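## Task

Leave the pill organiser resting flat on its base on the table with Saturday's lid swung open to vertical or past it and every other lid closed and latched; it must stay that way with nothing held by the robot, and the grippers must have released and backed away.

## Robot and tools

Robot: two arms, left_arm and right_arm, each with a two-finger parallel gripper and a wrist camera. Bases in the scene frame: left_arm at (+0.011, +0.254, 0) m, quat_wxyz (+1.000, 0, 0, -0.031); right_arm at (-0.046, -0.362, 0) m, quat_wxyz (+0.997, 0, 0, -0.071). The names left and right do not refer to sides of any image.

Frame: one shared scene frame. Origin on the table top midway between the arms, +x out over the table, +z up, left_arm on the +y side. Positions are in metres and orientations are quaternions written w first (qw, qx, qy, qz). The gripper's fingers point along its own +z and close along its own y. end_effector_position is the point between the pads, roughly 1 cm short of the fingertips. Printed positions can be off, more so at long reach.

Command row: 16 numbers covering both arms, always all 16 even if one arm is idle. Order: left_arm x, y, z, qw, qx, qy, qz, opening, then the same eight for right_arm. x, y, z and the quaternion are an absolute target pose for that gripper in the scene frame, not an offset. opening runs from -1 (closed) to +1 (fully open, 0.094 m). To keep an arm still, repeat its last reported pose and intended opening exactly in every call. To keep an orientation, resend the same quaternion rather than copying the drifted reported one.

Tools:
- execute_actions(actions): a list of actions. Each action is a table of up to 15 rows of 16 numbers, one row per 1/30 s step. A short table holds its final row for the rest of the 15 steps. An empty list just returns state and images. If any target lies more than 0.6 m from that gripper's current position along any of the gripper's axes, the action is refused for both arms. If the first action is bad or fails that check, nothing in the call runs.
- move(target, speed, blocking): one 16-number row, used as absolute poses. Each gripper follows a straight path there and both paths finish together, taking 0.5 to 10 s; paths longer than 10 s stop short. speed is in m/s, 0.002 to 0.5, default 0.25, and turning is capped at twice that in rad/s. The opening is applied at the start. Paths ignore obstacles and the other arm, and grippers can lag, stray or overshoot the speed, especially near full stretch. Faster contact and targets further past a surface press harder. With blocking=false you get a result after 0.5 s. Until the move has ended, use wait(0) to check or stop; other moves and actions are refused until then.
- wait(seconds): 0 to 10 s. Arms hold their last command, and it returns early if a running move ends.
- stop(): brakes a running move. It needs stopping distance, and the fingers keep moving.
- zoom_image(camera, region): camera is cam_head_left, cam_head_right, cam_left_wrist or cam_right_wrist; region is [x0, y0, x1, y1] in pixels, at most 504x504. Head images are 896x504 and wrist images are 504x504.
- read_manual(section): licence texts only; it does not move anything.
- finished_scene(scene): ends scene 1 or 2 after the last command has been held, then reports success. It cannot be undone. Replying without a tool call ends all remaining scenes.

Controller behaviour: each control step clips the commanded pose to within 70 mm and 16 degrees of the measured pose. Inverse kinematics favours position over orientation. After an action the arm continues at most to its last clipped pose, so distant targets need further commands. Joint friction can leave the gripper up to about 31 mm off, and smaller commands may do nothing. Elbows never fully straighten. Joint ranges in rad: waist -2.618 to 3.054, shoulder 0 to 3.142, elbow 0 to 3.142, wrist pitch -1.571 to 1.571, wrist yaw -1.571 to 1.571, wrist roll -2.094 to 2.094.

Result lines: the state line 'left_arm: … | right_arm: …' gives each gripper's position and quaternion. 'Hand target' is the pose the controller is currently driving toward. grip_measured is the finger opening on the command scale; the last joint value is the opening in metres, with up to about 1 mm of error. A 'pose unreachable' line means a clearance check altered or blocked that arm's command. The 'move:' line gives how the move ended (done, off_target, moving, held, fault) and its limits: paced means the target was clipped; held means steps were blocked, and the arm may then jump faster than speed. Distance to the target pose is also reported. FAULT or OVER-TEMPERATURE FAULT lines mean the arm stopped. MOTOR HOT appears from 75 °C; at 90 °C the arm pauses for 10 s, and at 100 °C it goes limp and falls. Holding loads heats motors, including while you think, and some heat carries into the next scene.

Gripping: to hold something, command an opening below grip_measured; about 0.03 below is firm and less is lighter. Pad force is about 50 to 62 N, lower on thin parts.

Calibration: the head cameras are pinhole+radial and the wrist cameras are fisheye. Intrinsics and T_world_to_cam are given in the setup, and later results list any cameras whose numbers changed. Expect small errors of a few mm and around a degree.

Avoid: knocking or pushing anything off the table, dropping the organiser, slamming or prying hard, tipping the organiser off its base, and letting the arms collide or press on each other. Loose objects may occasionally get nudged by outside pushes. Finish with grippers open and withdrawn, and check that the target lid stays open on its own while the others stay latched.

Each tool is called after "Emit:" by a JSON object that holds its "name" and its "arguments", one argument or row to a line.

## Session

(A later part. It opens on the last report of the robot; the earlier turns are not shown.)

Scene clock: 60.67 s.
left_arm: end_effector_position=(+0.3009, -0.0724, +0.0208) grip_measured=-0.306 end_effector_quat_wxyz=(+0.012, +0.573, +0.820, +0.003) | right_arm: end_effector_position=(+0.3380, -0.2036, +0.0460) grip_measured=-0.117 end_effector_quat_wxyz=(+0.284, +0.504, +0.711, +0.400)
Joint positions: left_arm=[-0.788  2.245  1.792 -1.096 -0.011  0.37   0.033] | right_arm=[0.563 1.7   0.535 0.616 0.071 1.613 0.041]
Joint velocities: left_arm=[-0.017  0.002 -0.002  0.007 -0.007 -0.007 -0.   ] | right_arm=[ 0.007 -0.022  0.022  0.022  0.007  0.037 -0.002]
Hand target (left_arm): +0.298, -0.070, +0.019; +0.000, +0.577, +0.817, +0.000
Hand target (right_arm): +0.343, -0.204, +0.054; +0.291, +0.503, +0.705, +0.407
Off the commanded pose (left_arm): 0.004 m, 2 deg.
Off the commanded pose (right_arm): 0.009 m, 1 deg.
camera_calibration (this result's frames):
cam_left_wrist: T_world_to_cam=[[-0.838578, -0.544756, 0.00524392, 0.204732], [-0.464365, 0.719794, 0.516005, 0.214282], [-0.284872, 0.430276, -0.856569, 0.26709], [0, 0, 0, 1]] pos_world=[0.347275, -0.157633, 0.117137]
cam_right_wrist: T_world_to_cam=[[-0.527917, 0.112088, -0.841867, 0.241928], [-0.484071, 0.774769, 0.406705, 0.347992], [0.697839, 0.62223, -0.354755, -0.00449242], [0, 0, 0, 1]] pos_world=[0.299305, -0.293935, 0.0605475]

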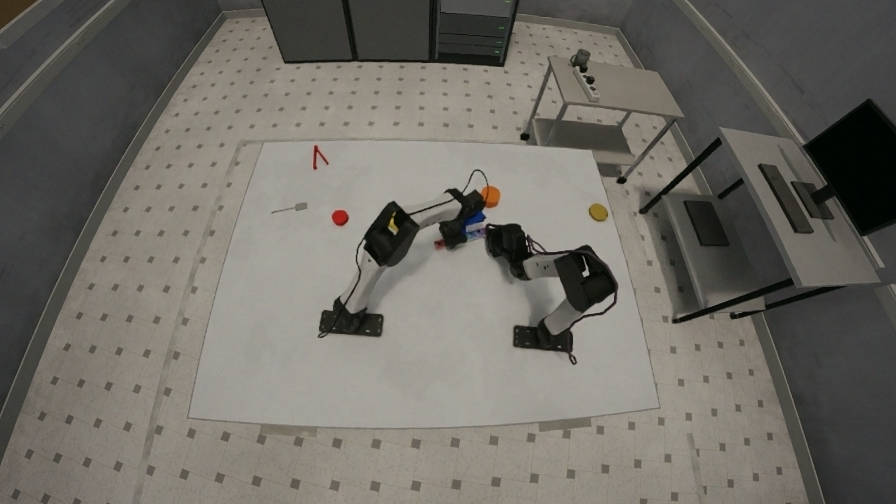

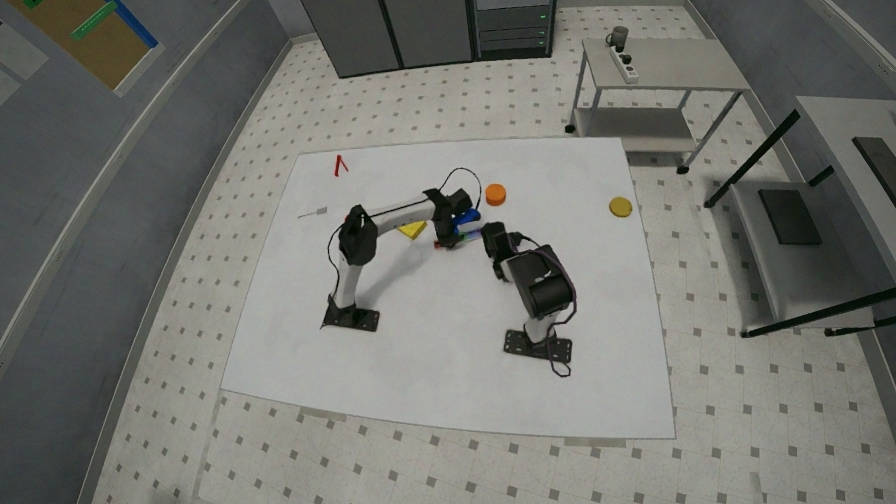

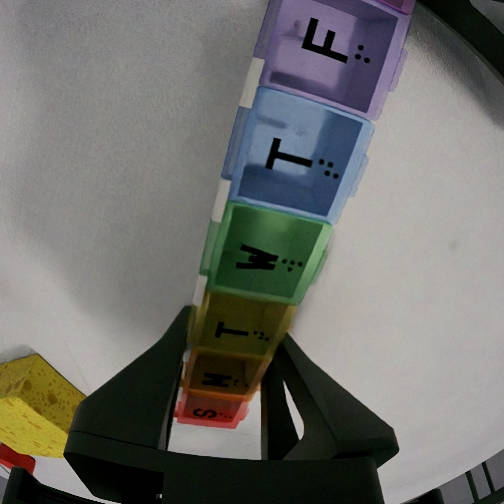

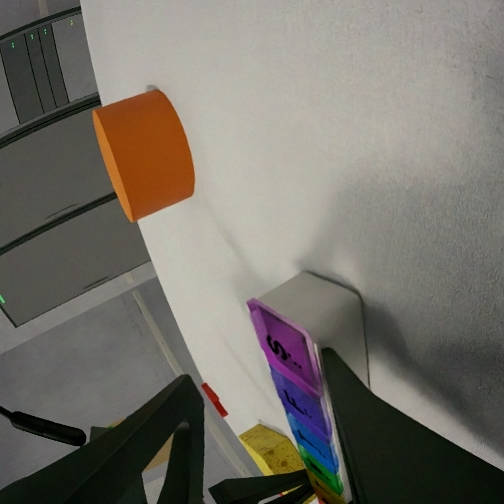

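Emit:
{"name": "execute_actions", "arguments": {
  "actions": [
    [[0.298,-0.07,0.019,0,0.577,0.817,0,-0.4, 0.347,-0.205,0.050,0.291,0.503,0.705,0.407,-0.12]],
    [[0.298,-0.07,0.019,0,0.577,0.817,0,-0.4, 0.347,-0.205,0.050,0.291,0.503,0.705,0.407,-0.25]]
  ]
}}

Emit:
{"name": "zoom_image", "arguments": {
  "camera": "cam_right_wrist",
  "region": [200, 220, 484, 504]
}}

Scene clock: 62.80 s.
left_arm: end_effector_position=(+0.3012, -0.0721, +0.0208) grip_measured=-0.306 end_effector_quat_wxyz=(+0.012, +0.572, +0.820, +0.003) | right_arm: end_effector_position=(+0.3375, -0.2036, +0.0441) grip_measured=-0.247 end_effector_quat_wxyz=(+0.282, +0.504, +0.713, +0.398)
Joint positions: left_arm=[-0.787  2.245  1.792 -1.096 -0.012  0.368  0.033] | right_arm=[0.563 1.704 0.535 0.615 0.07  1.613 0.035]
Joint velocities: left_arm=[-0.007  0.002  0.007  0.081 -0.037  0.022  0.   ] | right_arm=[-0.007 -0.012 -0.007  0.037 -0.037 -0.022  0.   ]
Hand target (left_arm): +0.298, -0.070, +0.019; +0.000, +0.577, +0.817, -0.000
Hand target (right_arm): +0.347, -0.205, +0.050; +0.291, +0.503, +0.705, +0.407
Off the commanded pose (left_arm): 0.004 m, 2 deg.
Off the commanded pose (right_arm): 0.011 m, 2 deg.
camera_calibration (this result's frames):
cam_left_wrist: T_world_to_cam=[[-0.837113, -0.547011, 0.00458224, 0.204587], [-0.466454, 0.718158, 0.516401, 0.214646], [-0.285768, 0.430148, -0.856335, 0.267264], [0, 0, 0, 1]] pos_world=[0.34776, -0.157201, 0.117087]
cam_right_wrist: T_world_to_cam=[[-0.53233, 0.1102, -0.839334, 0.241071], [-0.482741, 0.774962, 0.407916, 0.348072], [0.695404, 0.622326, -0.359337, -0.00380363], [0, 0, 0, 1]] pos_world=[0.299003, -0.293942, 0.0589879]

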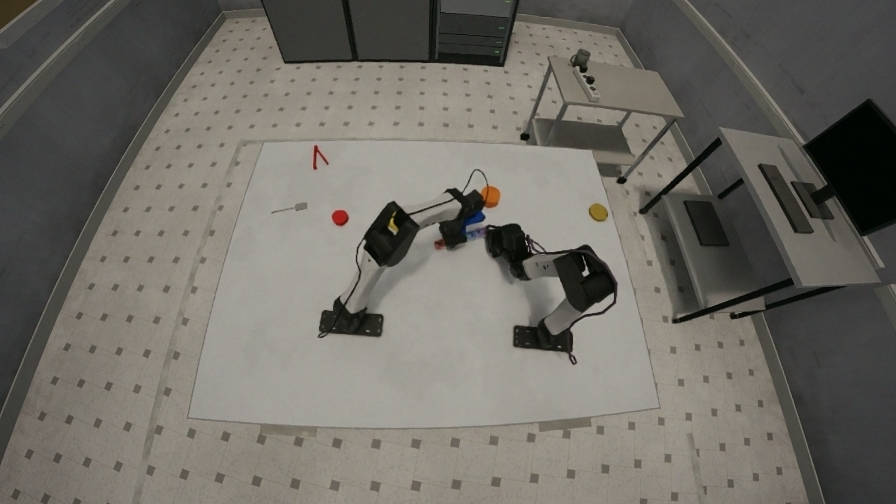

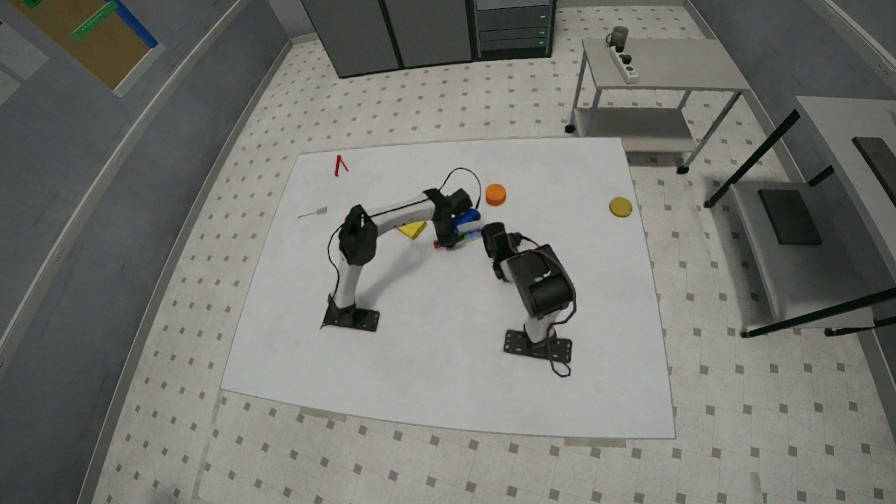

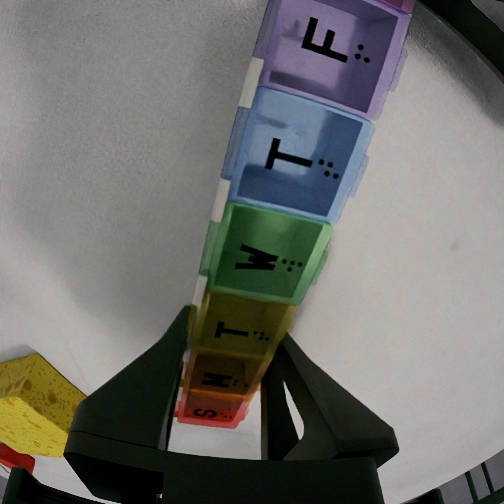

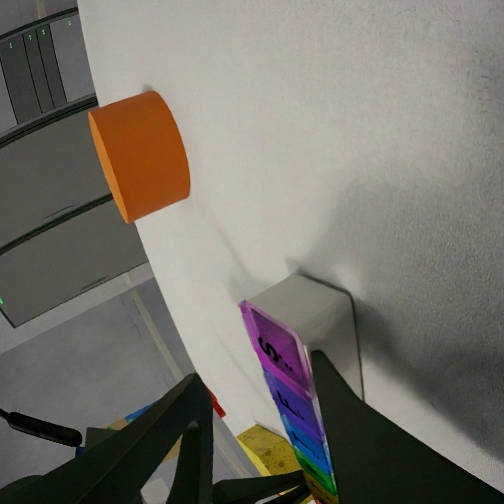

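Region (200, 220, 484, 504) of cam_right_wrist's 504x504 image, scaled by 1.775, with more detail than that image has.

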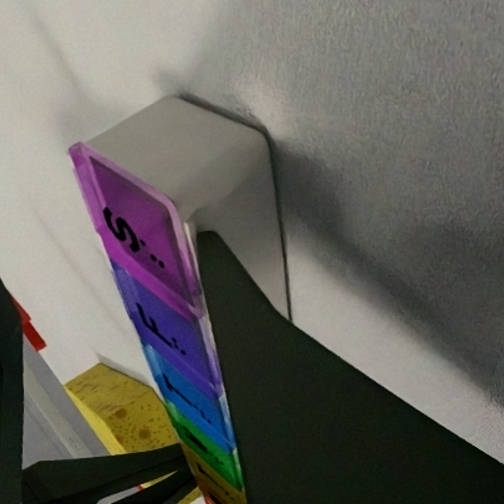

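Emit:
{"name": "move", "arguments": {
  "target": [0.298,-0.07,0.019,0,0.577,0.817,0,-0.4, 0.351,-0.201,0.066,0.308,0.493,0.691,0.432,-0.25],
  "speed": 0.02
}}

Emit:
{"name": "zoom_image", "arguments": {
  "camera": "cam_right_wrist",
  "region": [200, 220, 484, 504]
}}

Scene clock: 67.80 s.
left_arm: end_effector_position=(+0.3013, -0.0716, +0.0208) grip_measured=-0.306 end_effector_quat_wxyz=(+0.012, +0.569, +0.822, +0.004) | right_arm: end_effector_position=(+0.3389, -0.2030, +0.0466) grip_measured=-0.247 end_effector_quat_wxyz=(+0.285, +0.503, +0.710, +0.402)
Joint positions: left_arm=[-0.787  2.245  1.792 -1.098 -0.013  0.363  0.033] | right_arm=[0.563 1.704 0.535 0.627 0.07  1.613 0.035]
Joint velocities: left_arm=[-0.002 -0.002  0.007 -0.007 -0.007 -0.037  0.   ] | right_arm=[-0.002 -0.017  0.007 -0.007 -0.081 -0.037  0.001]
Hand target (left_arm): +0.298, -0.070, +0.019; +0.000, +0.577, +0.817, -0.000
Hand target (right_arm): +0.350, -0.202, +0.066; +0.308, +0.493, +0.691, +0.430
Off the commanded pose (left_arm): 0.004 m, 2 deg.
Off the commanded pose (right_arm): 0.023 m, 5 deg.
move: off_target (right_arm)
camera_calibration (this result's frames):
cam_left_wrist: T_world_to_cam=[[-0.834167, -0.551499, 0.00370546, 0.203716], [-0.470329, 0.714871, 0.517445, 0.215274], [-0.288019, 0.429893, -0.855708, 0.267738], [0, 0, 0, 1]] pos_world=[0.348296, -0.156643, 0.116959]
cam_right_wrist: T_world_to_cam=[[-0.52317, 0.113898, -0.844583, 0.241709], [-0.487333, 0.773027, 0.406122, 0.348497], [0.699142, 0.624064, -0.348919, -0.00565618], [0, 0, 0, 1]] pos_world=[0.300243, -0.293398, 0.0606372]

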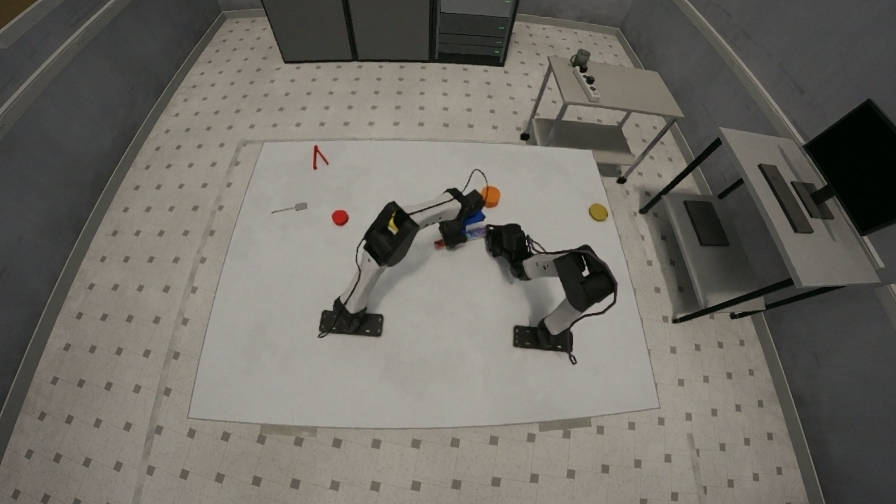

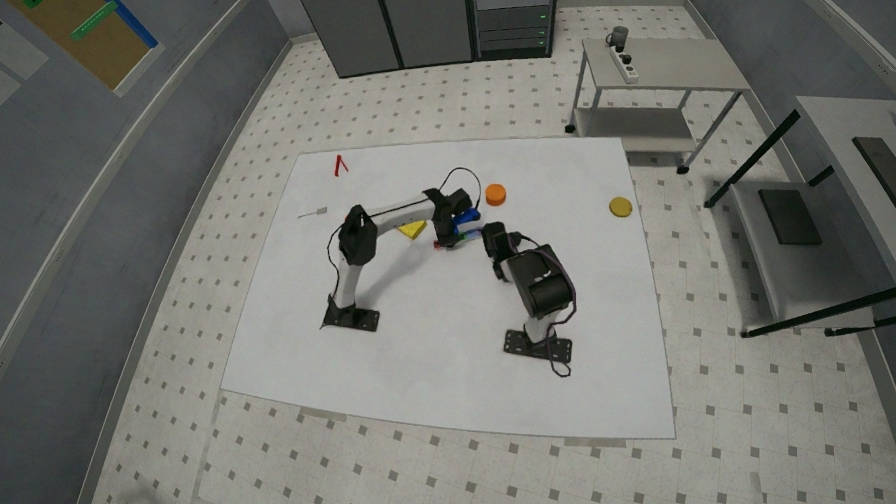

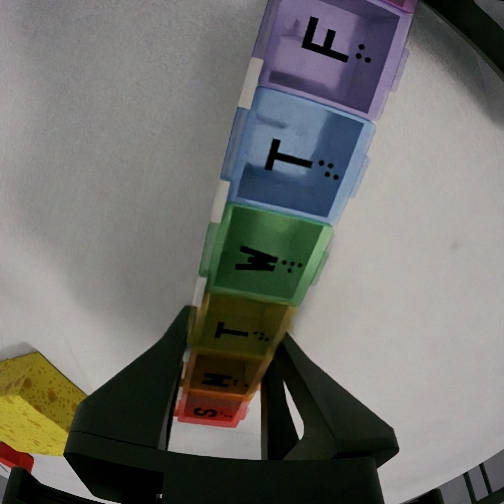

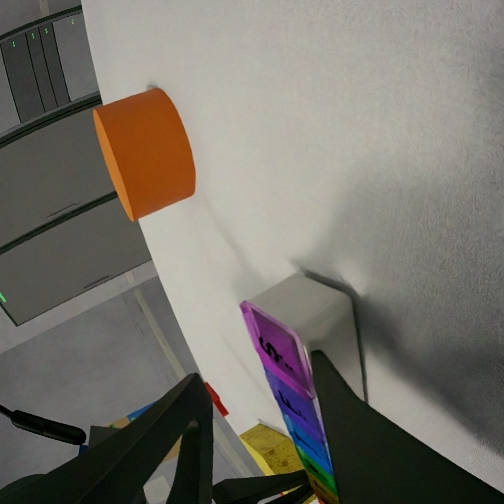

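Region (200, 220, 484, 504) of cam_right_wrist's 504x504 image, scaled by 1.775, with more detail than that image has.

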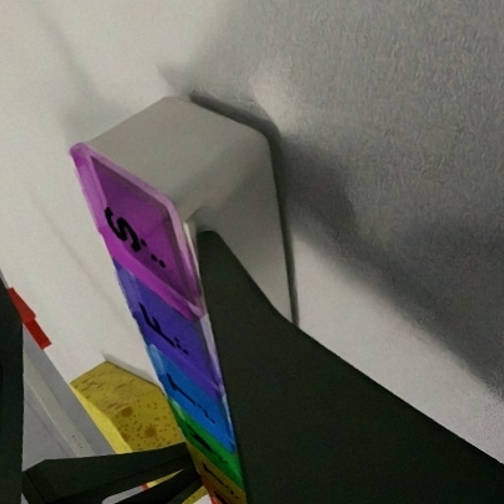

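Emit:
{"name": "execute_actions", "arguments": {
  "actions": [
    [[0.298,-0.07,0.019,0,0.577,0.817,0,-0.45, 0.350,-0.202,0.066,0.308,0.493,0.691,0.432,-0.42]],
    [[0.298,-0.07,0.019,0,0.577,0.817,0,-0.45, 0.350,-0.202,0.066,0.308,0.493,0.691,0.432,-0.42]]
  ]
}}

Emit:
{"name": "zoom_image", "arguments": {
  "camera": "cam_right_wrist",
  "region": [200, 220, 484, 504]
}}

Scene clock: 70.03 s.
left_arm: end_effector_position=(+0.3024, -0.0712, +0.0214) grip_measured=-0.306 end_effector_quat_wxyz=(+0.012, +0.568, +0.823, +0.004) | right_arm: end_effector_position=(+0.3389, -0.2030, +0.0467) grip_measured=-0.417 end_effector_quat_wxyz=(+0.285, +0.502, +0.711, +0.402)
Joint positions: left_arm=[-0.784  2.245  1.795 -1.099 -0.014  0.362  0.033] | right_arm=[0.563 1.704 0.535 0.627 0.07  1.61  0.027]
Joint velocities: left_arm=[ 0.012 -0.007  0.002  0.007  0.051  0.022  0.   ] | right_arm=[ 0.007 -0.002 -0.007 -0.007  0.066  0.037  0.   ]
Hand target (left_arm): +0.298, -0.070, +0.019; +0.000, +0.577, +0.817, -0.000
Hand target (right_arm): +0.349, -0.203, +0.066; +0.308, +0.493, +0.691, +0.430
Off the commanded pose (left_arm): 0.005 m, 2 deg.
Off the commanded pose (right_arm): 0.022 m, 5 deg.
camera_calibration (this result's frames):
cam_left_wrist: T_world_to_cam=[[-0.832264, -0.554372, 0.00281503, 0.20413], [-0.473476, 0.71344, 0.51655, 0.216015], [-0.288369, 0.428573, -0.856253, 0.268468], [0, 0, 0, 1]] pos_world=[0.349586, -0.156008, 0.11772]
cam_right_wrist: T_world_to_cam=[[-0.522457, 0.111849, -0.845298, 0.241173], [-0.488649, 0.77314, 0.404323, 0.349024], [0.698757, 0.624295, -0.349277, -0.0054771], [0, 0, 0, 1]] pos_world=[0.30038, -0.2934, 0.0608321]

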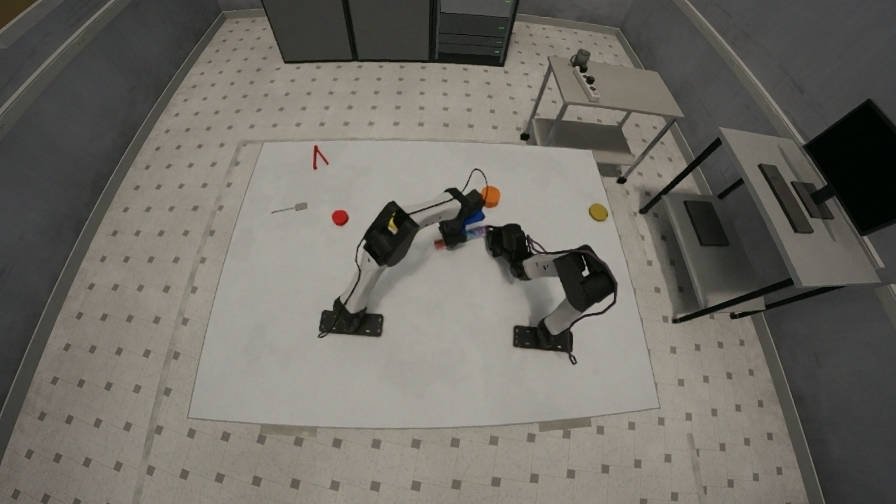

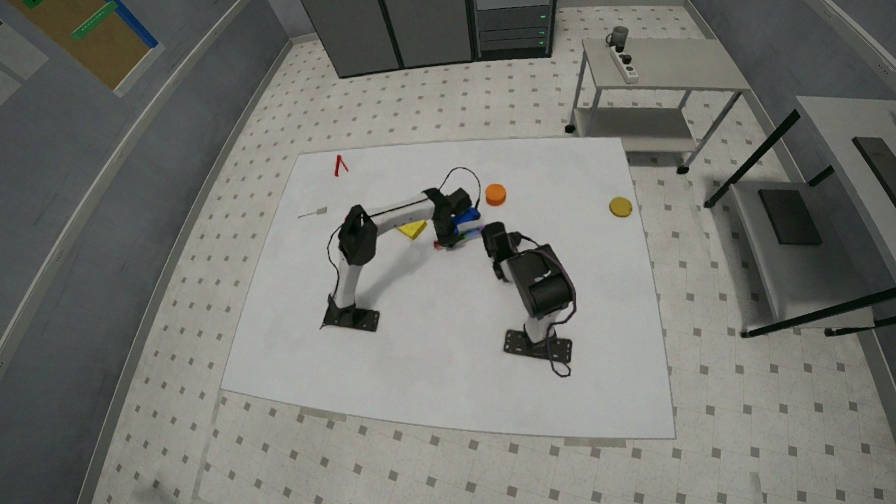

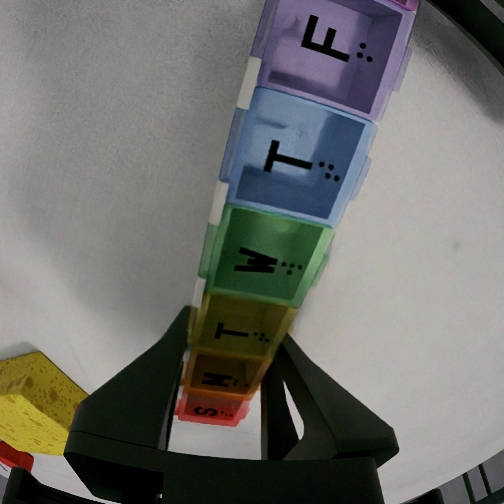

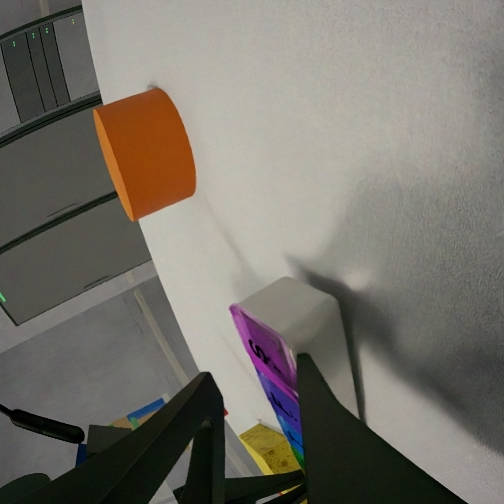

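Region (200, 220, 484, 504) of cam_right_wrist's 504x504 image, scaled by 1.775, with more detail than that image has.

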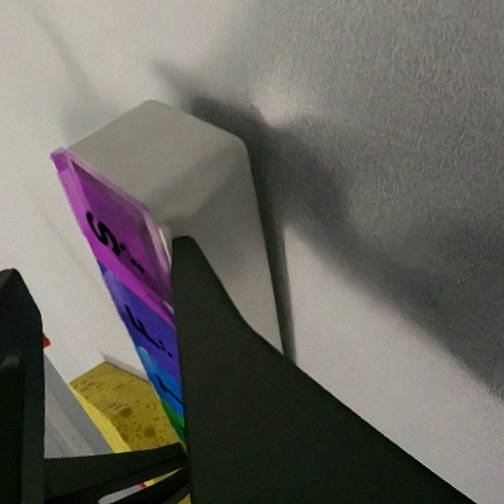

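Emit:
{"name": "move", "arguments": {
  "target": [0.301,-0.072,0.021,0,0.572,0.82,0,-0.45, 0.325,-0.209,0.046,0.291,0.503,0.705,0.407,0.1],
  "speed": 0.03
}}

Emit:
{"name": "move", "arguments": {
  "target": [0.301,-0.072,0.021,0,0.572,0.82,0,0.3, 0.325,-0.209,0.046,0.291,0.503,0.705,0.407,0.1],
  "speed": 0.03
}}

Emit:
{"name": "move", "arguments": {
  "target": [0.322,-0.130,0.024,0,0.572,0.82,0,0.3, 0.325,-0.209,0.046,0.291,0.503,0.705,0.407,0.1],
  "speed": 0.05
}}

Scene clock: 73.27 s.
left_arm: end_effector_position=(+0.3007, -0.0701, +0.0211) grip_measured=-0.306 end_effector_quat_wxyz=(+0.004, +0.570, +0.822, +0.004) | right_arm: end_effector_position=(+0.3306, -0.2082, +0.0477) grip_measured=+0.097 end_effector_quat_wxyz=(+0.292, +0.501, +0.705, +0.407)
Joint positions: left_arm=[-0.784  2.253  1.808 -1.12  -0.01   0.367  0.033] | right_arm=[0.563 1.678 0.484 0.672 0.078 1.611 0.052]
Joint velocities: left_arm=[-0.012 -0.007  0.002 -0.022 -0.007  0.051  0.001] | right_arm=[-0.002  0.007 -0.007 -0.007  0.022  0.022  0.   ]
Hand target (left_arm): +0.301, -0.072, +0.021; +0.000, +0.572, +0.820, +0.000
Hand target (right_arm): +0.325, -0.209, +0.046; +0.291, +0.503, +0.705, +0.407
Off the commanded pose (left_arm): 0.002 m, 1 deg.
Off the commanded pose (right_arm): 0.006 m, 0 deg.
move: done
camera_calibration (this result's frames):
cam_left_wrist: T_world_to_cam=[[-0.834955, -0.550254, 0.00838091, 0.204257], [-0.463017, 0.710651, 0.529707, 0.210957], [-0.297429, 0.438402, -0.848139, 0.270463], [0, 0, 0, 1]] pos_world=[0.348666, -0.156095, 0.115933]
cam_right_wrist: T_world_to_cam=[[-0.505588, 0.119585, -0.854447, 0.234774], [-0.490577, 0.774825, 0.398722, 0.349831], [0.709729, 0.620762, -0.333077, -0.00119663], [0, 0, 0, 1]] pos_world=[0.291167, -0.298391, 0.060718]

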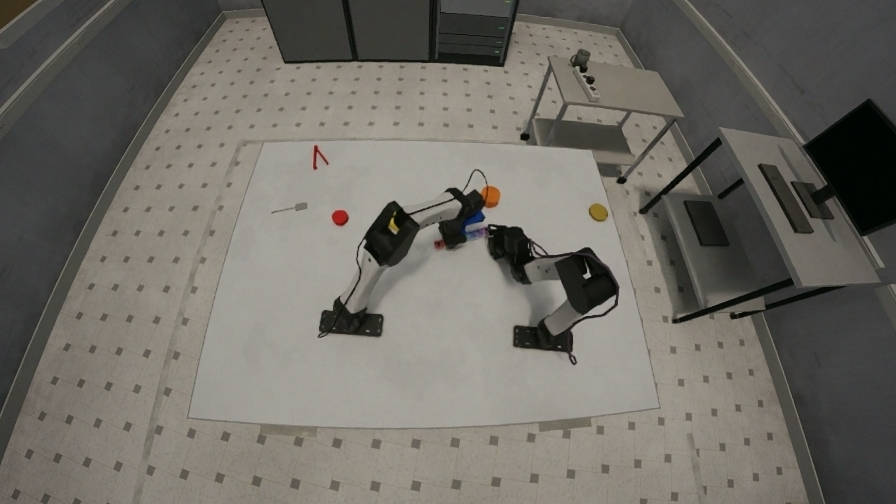

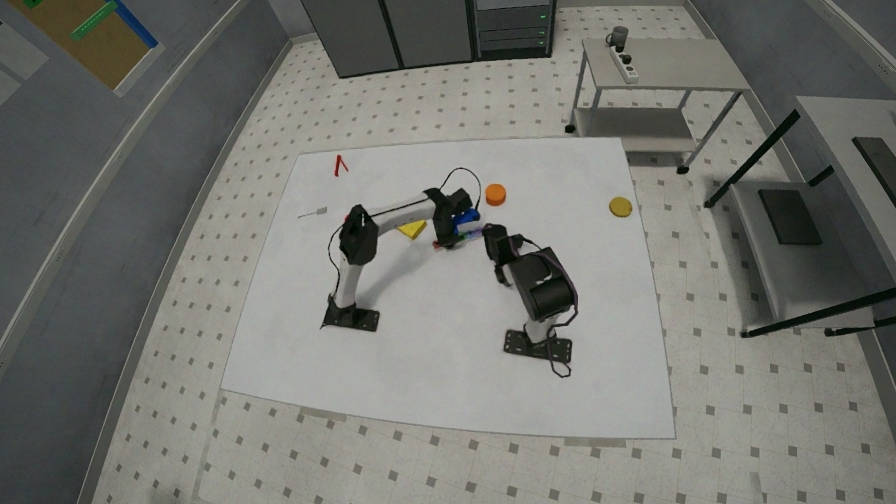

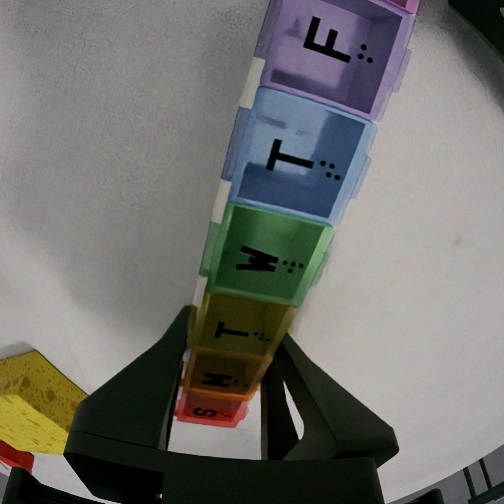

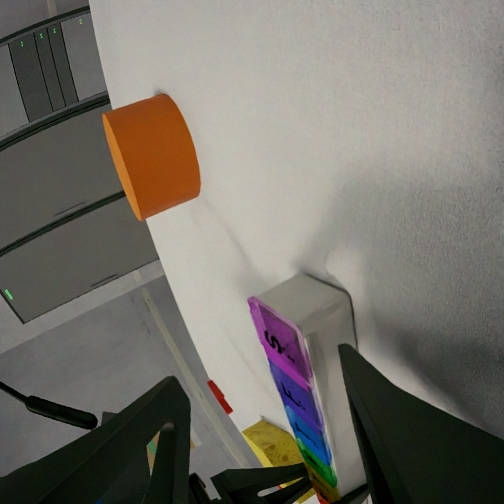

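Scene clock: 73.97 s.
left_arm: end_effector_position=(+0.3002, -0.0698, +0.0211) grip_measured=+0.298 end_effector_quat_wxyz=(+0.003, +0.570, +0.821, +0.004) | right_arm: end_effector_position=(+0.3311, -0.2080, +0.0486) grip_measured=+0.097 end_effector_quat_wxyz=(+0.293, +0.501, +0.704, +0.409)
Joint positions: left_arm=[-0.784  2.253  1.808 -1.122 -0.01   0.368  0.061] | right_arm=[0.563 1.678 0.484 0.677 0.078 1.611 0.052]
Joint velocities: left_arm=[-0.002 -0.002  0.002 -0.066  0.066  0.066 -0.001] | right_arm=[-0.002 -0.007  0.002 -0.125  0.051  0.037 -0.   ]
Hand target (left_arm): +0.301, -0.072, +0.021; +0.000, +0.572, +0.820, +0.000
Hand target (right_arm): +0.325, -0.209, +0.046; +0.291, +0.503, +0.705, +0.407
Off the commanded pose (left_arm): 0.002 m, 1 deg.
Off the commanded pose (right_arm): 0.007 m, 0 deg.
move: done
camera_calibration (this result's frames):
cam_left_wrist: T_world_to_cam=[[-0.835358, -0.549624, 0.00945805, 0.20419], [-0.461364, 0.71036, 0.531538, 0.209948], [-0.298865, 0.439661, -0.846982, 0.270667], [0, 0, 0, 1]] pos_world=[0.348327, -0.155913, 0.115723]
cam_right_wrist: T_world_to_cam=[[-0.502311, 0.121049, -0.856172, 0.235052], [-0.492104, 0.774143, 0.398166, 0.349933], [0.710998, 0.621328, -0.329292, -0.0018465], [0, 0, 0, 1]] pos_world=[0.291585, -0.298204, 0.0613057]

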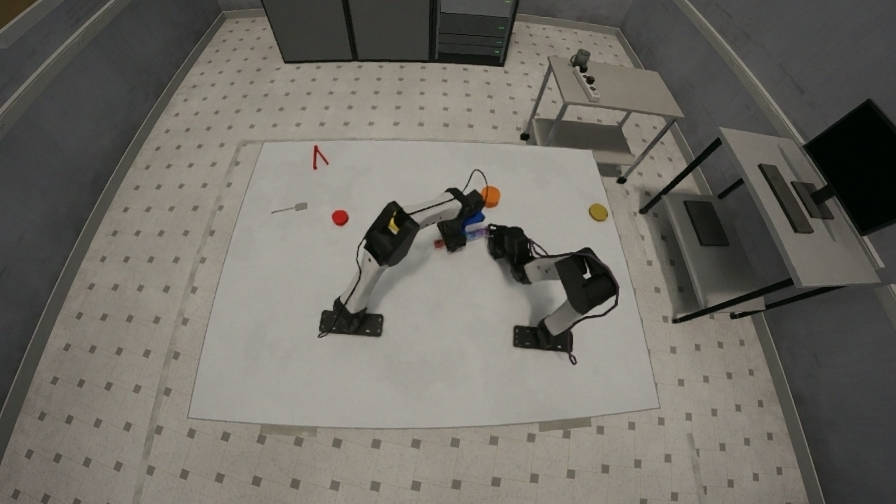

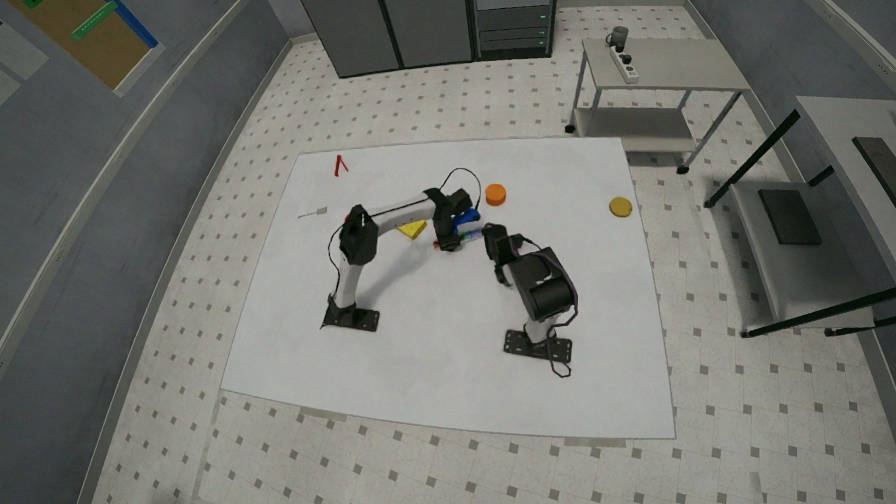

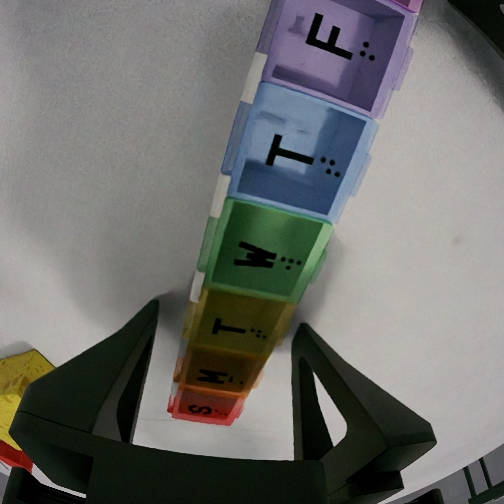

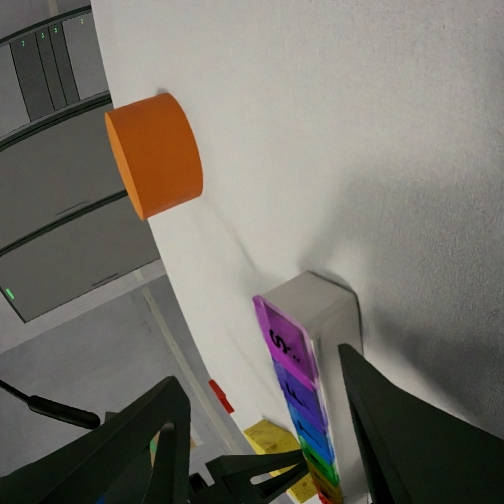

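Scene clock: 75.80 s.
left_arm: end_effector_position=(+0.3260, -0.1249, +0.0253) grip_measured=+0.298 end_effector_quat_wxyz=(+0.004, +0.570, +0.822, +0.003) | right_arm: end_effector_position=(+0.3312, -0.2079, +0.0488) grip_measured=+0.097 end_effector_quat_wxyz=(+0.293, +0.501, +0.704, +0.409)
Joint positions: left_arm=[-0.819  2.553  2.356 -1.368 -0.008  0.333  0.061] | right_arm=[0.563 1.678 0.484 0.677 0.078 1.611 0.052]
Joint velocities: left_arm=[-0.012  0.007 -0.002 -0.037  0.007 -0.037  0.001] | right_arm=[ 0.002  0.002  0.012 -0.095 -0.022 -0.007 -0.   ]
Hand target (left_arm): +0.321, -0.129, +0.025; +0.000, +0.572, +0.820, -0.001
Hand target (right_arm): +0.325, -0.209, +0.046; +0.291, +0.503, +0.705, +0.407
Off the commanded pose (left_arm): 0.007 m, 1 deg.
Off the commanded pose (right_arm): 0.007 m, 0 deg.
move: done
camera_calibration (this result's frames):
cam_left_wrist: T_world_to_cam=[[-0.834738, -0.550542, 0.0108122, 0.195088], [-0.462385, 0.711466, 0.529166, 0.259354], [-0.29902, 0.436715, -0.84845, 0.305847], [0, 0, 0, 1]] pos_world=[0.374223, -0.210686, 0.120145]
cam_right_wrist: T_world_to_cam=[[-0.501714, 0.121315, -0.856484, 0.235102], [-0.492381, 0.77402, 0.398064, 0.349952], [0.711227, 0.621431, -0.328603, -0.00196475], [0, 0, 0, 1]] pos_world=[0.291661, -0.29817, 0.0614127]

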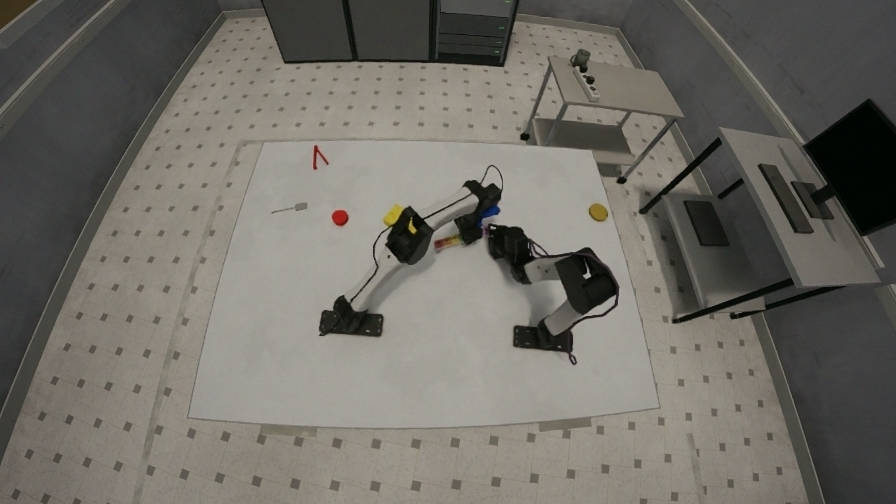

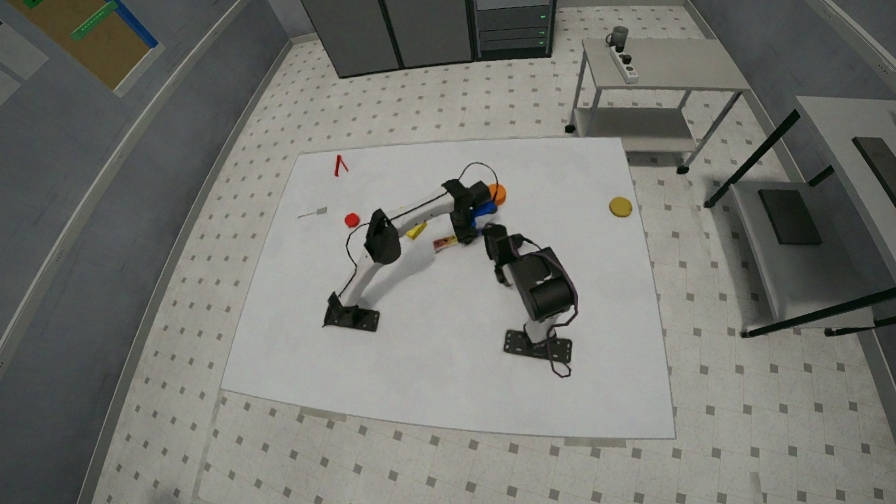

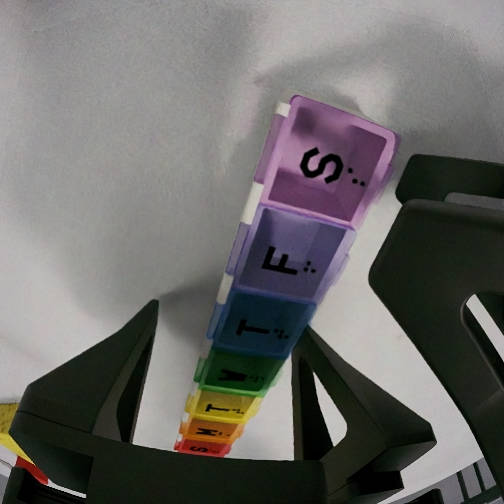

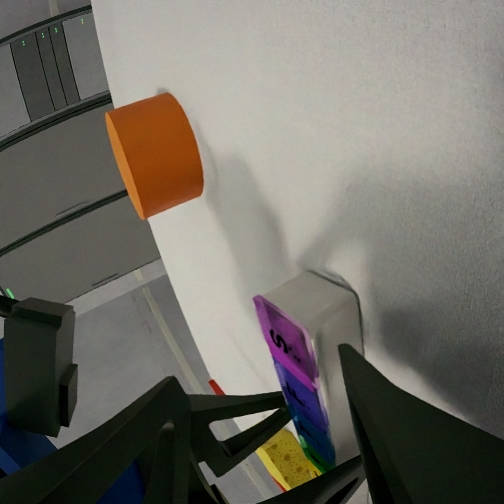

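Emit:
{"name": "move", "arguments": {
  "target": [0.326,-0.125,0.024,0,0.572,0.82,0,-0.45, 0.325,-0.209,0.046,0.291,0.503,0.705,0.407,0.1],
  "speed": 0.03
}}

Emit:
{"name": "move", "arguments": {
  "target": [0.326,-0.125,0.024,0,0.572,0.82,0,-0.45, 0.351,-0.203,0.043,0.291,0.503,0.705,0.407,0.1],
  "speed": 0.02
}}

Emit:
{"name": "zoom_image", "arguments": {
  "camera": "cam_right_wrist",
  "region": [200, 220, 484, 504]
}}

Scene clock: 78.37 s.
left_arm: end_effector_position=(+0.3256, -0.1245, +0.0253) grip_measured=-0.309 end_effector_quat_wxyz=(+0.003, +0.571, +0.821, +0.003) | right_arm: end_effector_position=(+0.3312, -0.2079, +0.0488) grip_measured=+0.097 end_effector_quat_wxyz=(+0.293, +0.501, +0.704, +0.409)
Joint positions: left_arm=[-0.819  2.553  2.356 -1.371 -0.008  0.334  0.032] | right_arm=[0.563 1.678 0.484 0.678 0.078 1.611 0.052]
Joint velocities: left_arm=[ 0.002  0.012  0.007  0.022  0.007 -0.037 -0.   ] | right_arm=[-0.017 -0.012 -0.007 -0.037  0.095  0.051  0.001]
Hand target (left_arm): +0.326, -0.125, +0.024; +0.000, +0.572, +0.820, -0.000
Hand target (right_arm): +0.325, -0.209, +0.046; +0.291, +0.503, +0.705, +0.407
Off the commanded pose (left_arm): 0.001 m, 1 deg.
Off the commanded pose (right_arm): 0.007 m, 0 deg.
move: done
camera_calibration (this result's frames):
cam_left_wrist: T_world_to_cam=[[-0.835558, -0.549283, 0.0114321, 0.195371], [-0.460369, 0.711357, 0.531067, 0.25817], [-0.299838, 0.438475, -0.847253, 0.306006], [0, 0, 0, 1]] pos_world=[0.373849, -0.210513, 0.119926]
cam_right_wrist: T_world_to_cam=[[-0.501416, 0.121449, -0.85664, 0.235127], [-0.49252, 0.773958, 0.398012, 0.349961], [0.711341, 0.621482, -0.328259, -0.00202389], [0, 0, 0, 1]] pos_world=[0.291699, -0.298153, 0.0614663]

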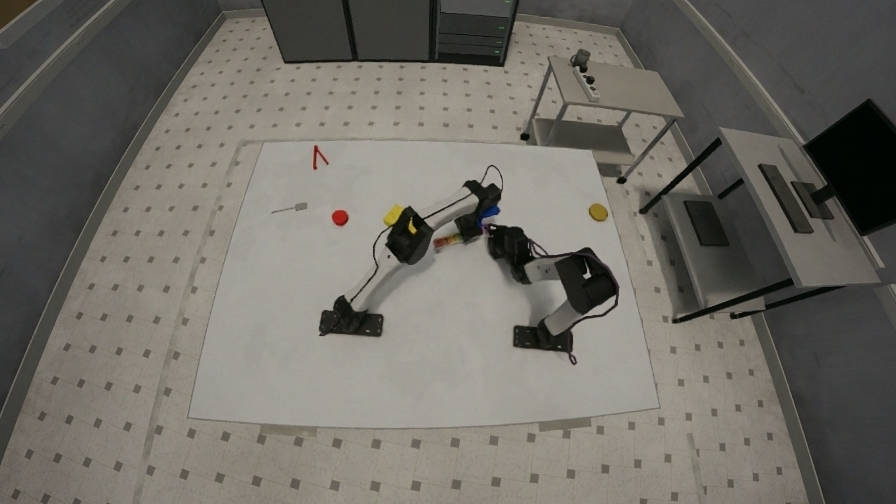

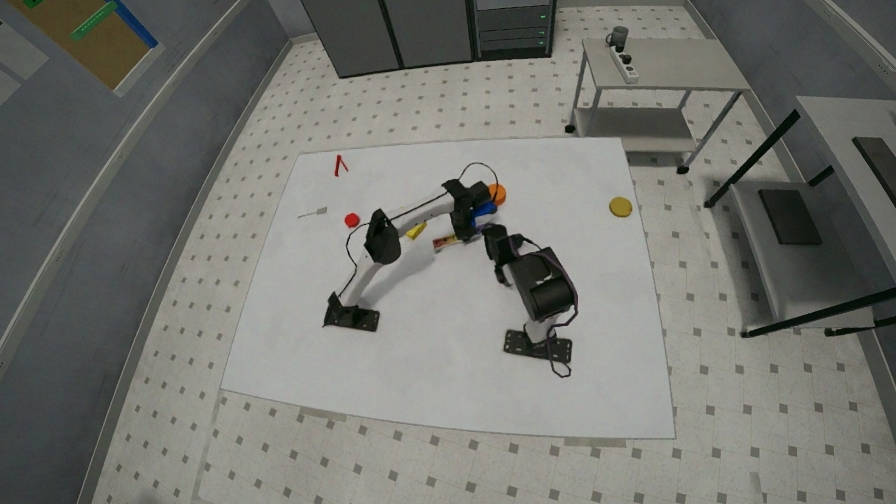

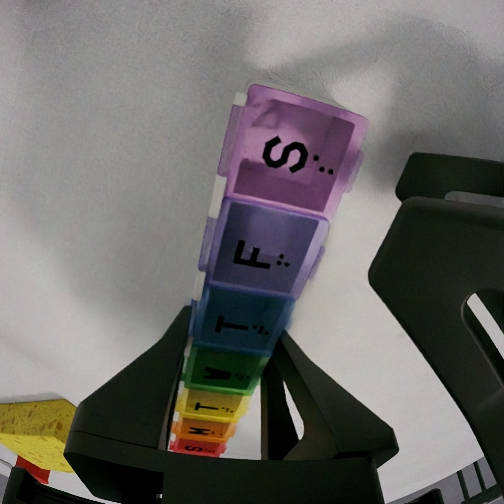

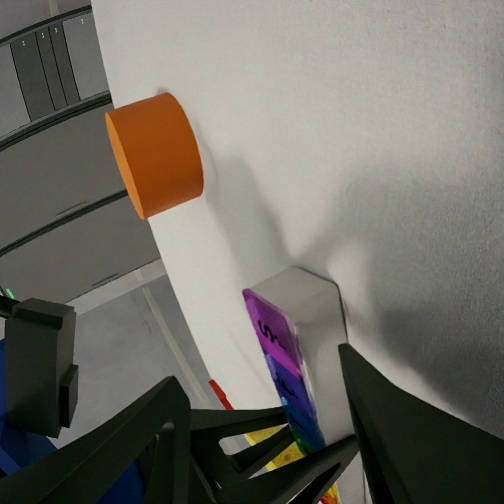

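Scene clock: 79.67 s.
left_arm: end_effector_position=(+0.3256, -0.1245, +0.0253) grip_measured=-0.309 end_effector_quat_wxyz=(+0.003, +0.571, +0.821, +0.003) | right_arm: end_effector_position=(+0.3459, -0.2004, +0.0454) grip_measured=+0.097 end_effector_quat_wxyz=(+0.291, +0.500, +0.705, +0.410)
Joint positions: left_arm=[-0.819  2.553  2.356 -1.371 -0.008  0.334  0.032] | right_arm=[0.563 1.744 0.547 0.678 0.073 1.611 0.052]
Joint velocities: left_arm=[ 0.007 -0.017  0.002 -0.037 -0.007 -0.066 -0.   ] | right_arm=[-0.002 -0.012 -0.002  0.037  0.022  0.081  0.   ]
Hand target (left_arm): +0.326, -0.125, +0.024; +0.000, +0.572, +0.820, -0.000
Hand target (right_arm): +0.351, -0.203, +0.043; +0.291, +0.503, +0.705, +0.407
Off the commanded pose (left_arm): 0.001 m, 1 deg.
Off the commanded pose (right_arm): 0.006 m, 0 deg.
move: done
camera_calibration (this result's frames):
cam_left_wrist: T_world_to_cam=[[-0.835558, -0.549283, 0.0114321, 0.195371], [-0.460369, 0.711357, 0.531067, 0.25817], [-0.299838, 0.438475, -0.847253, 0.306006], [0, 0, 0, 1]] pos_world=[0.373849, -0.210513, 0.119926]
cam_right_wrist: T_world_to_cam=[[-0.50488, 0.120269, -0.85477, 0.239505], [-0.494474, 0.771371, 0.400602, 0.352796], [0.707524, 0.624918, -0.32998, -0.0161331], [0, 0, 0, 1]] pos_world=[0.306784, -0.290859, 0.0580672]

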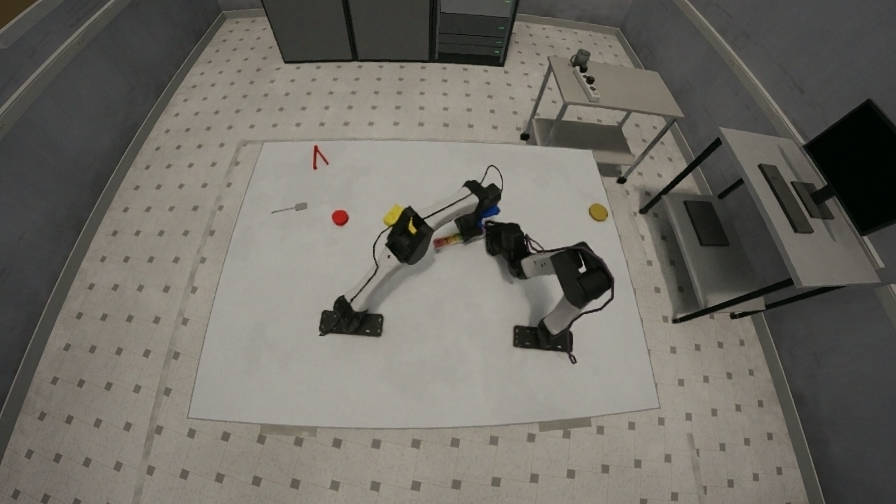

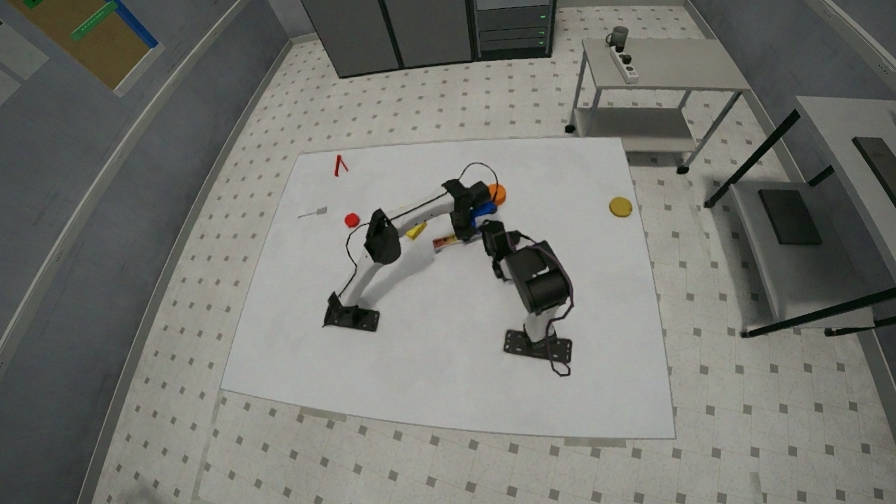

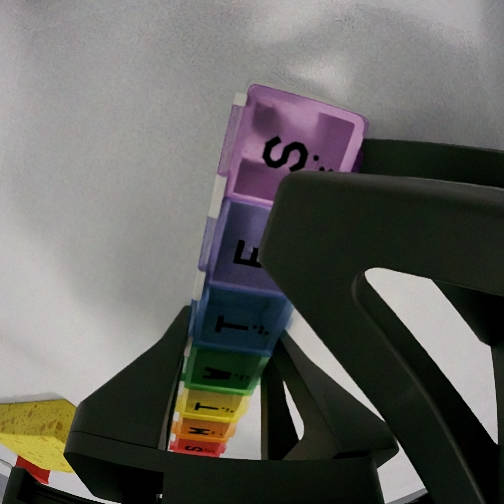

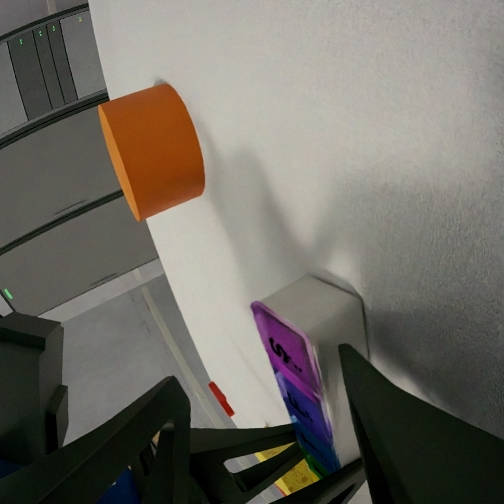

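Region (200, 220, 484, 504) of cam_right_wrist's 504x504 image, scaled by 1.775, with more detail than that image has.

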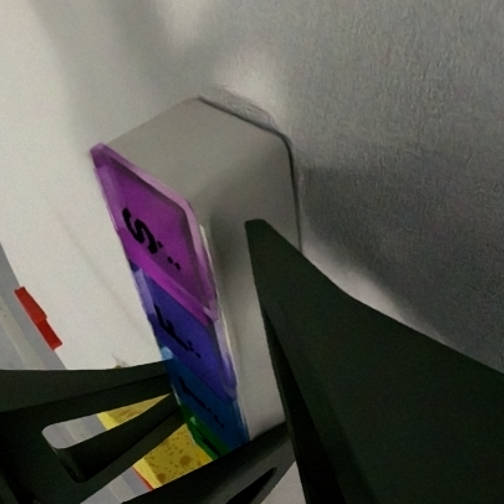

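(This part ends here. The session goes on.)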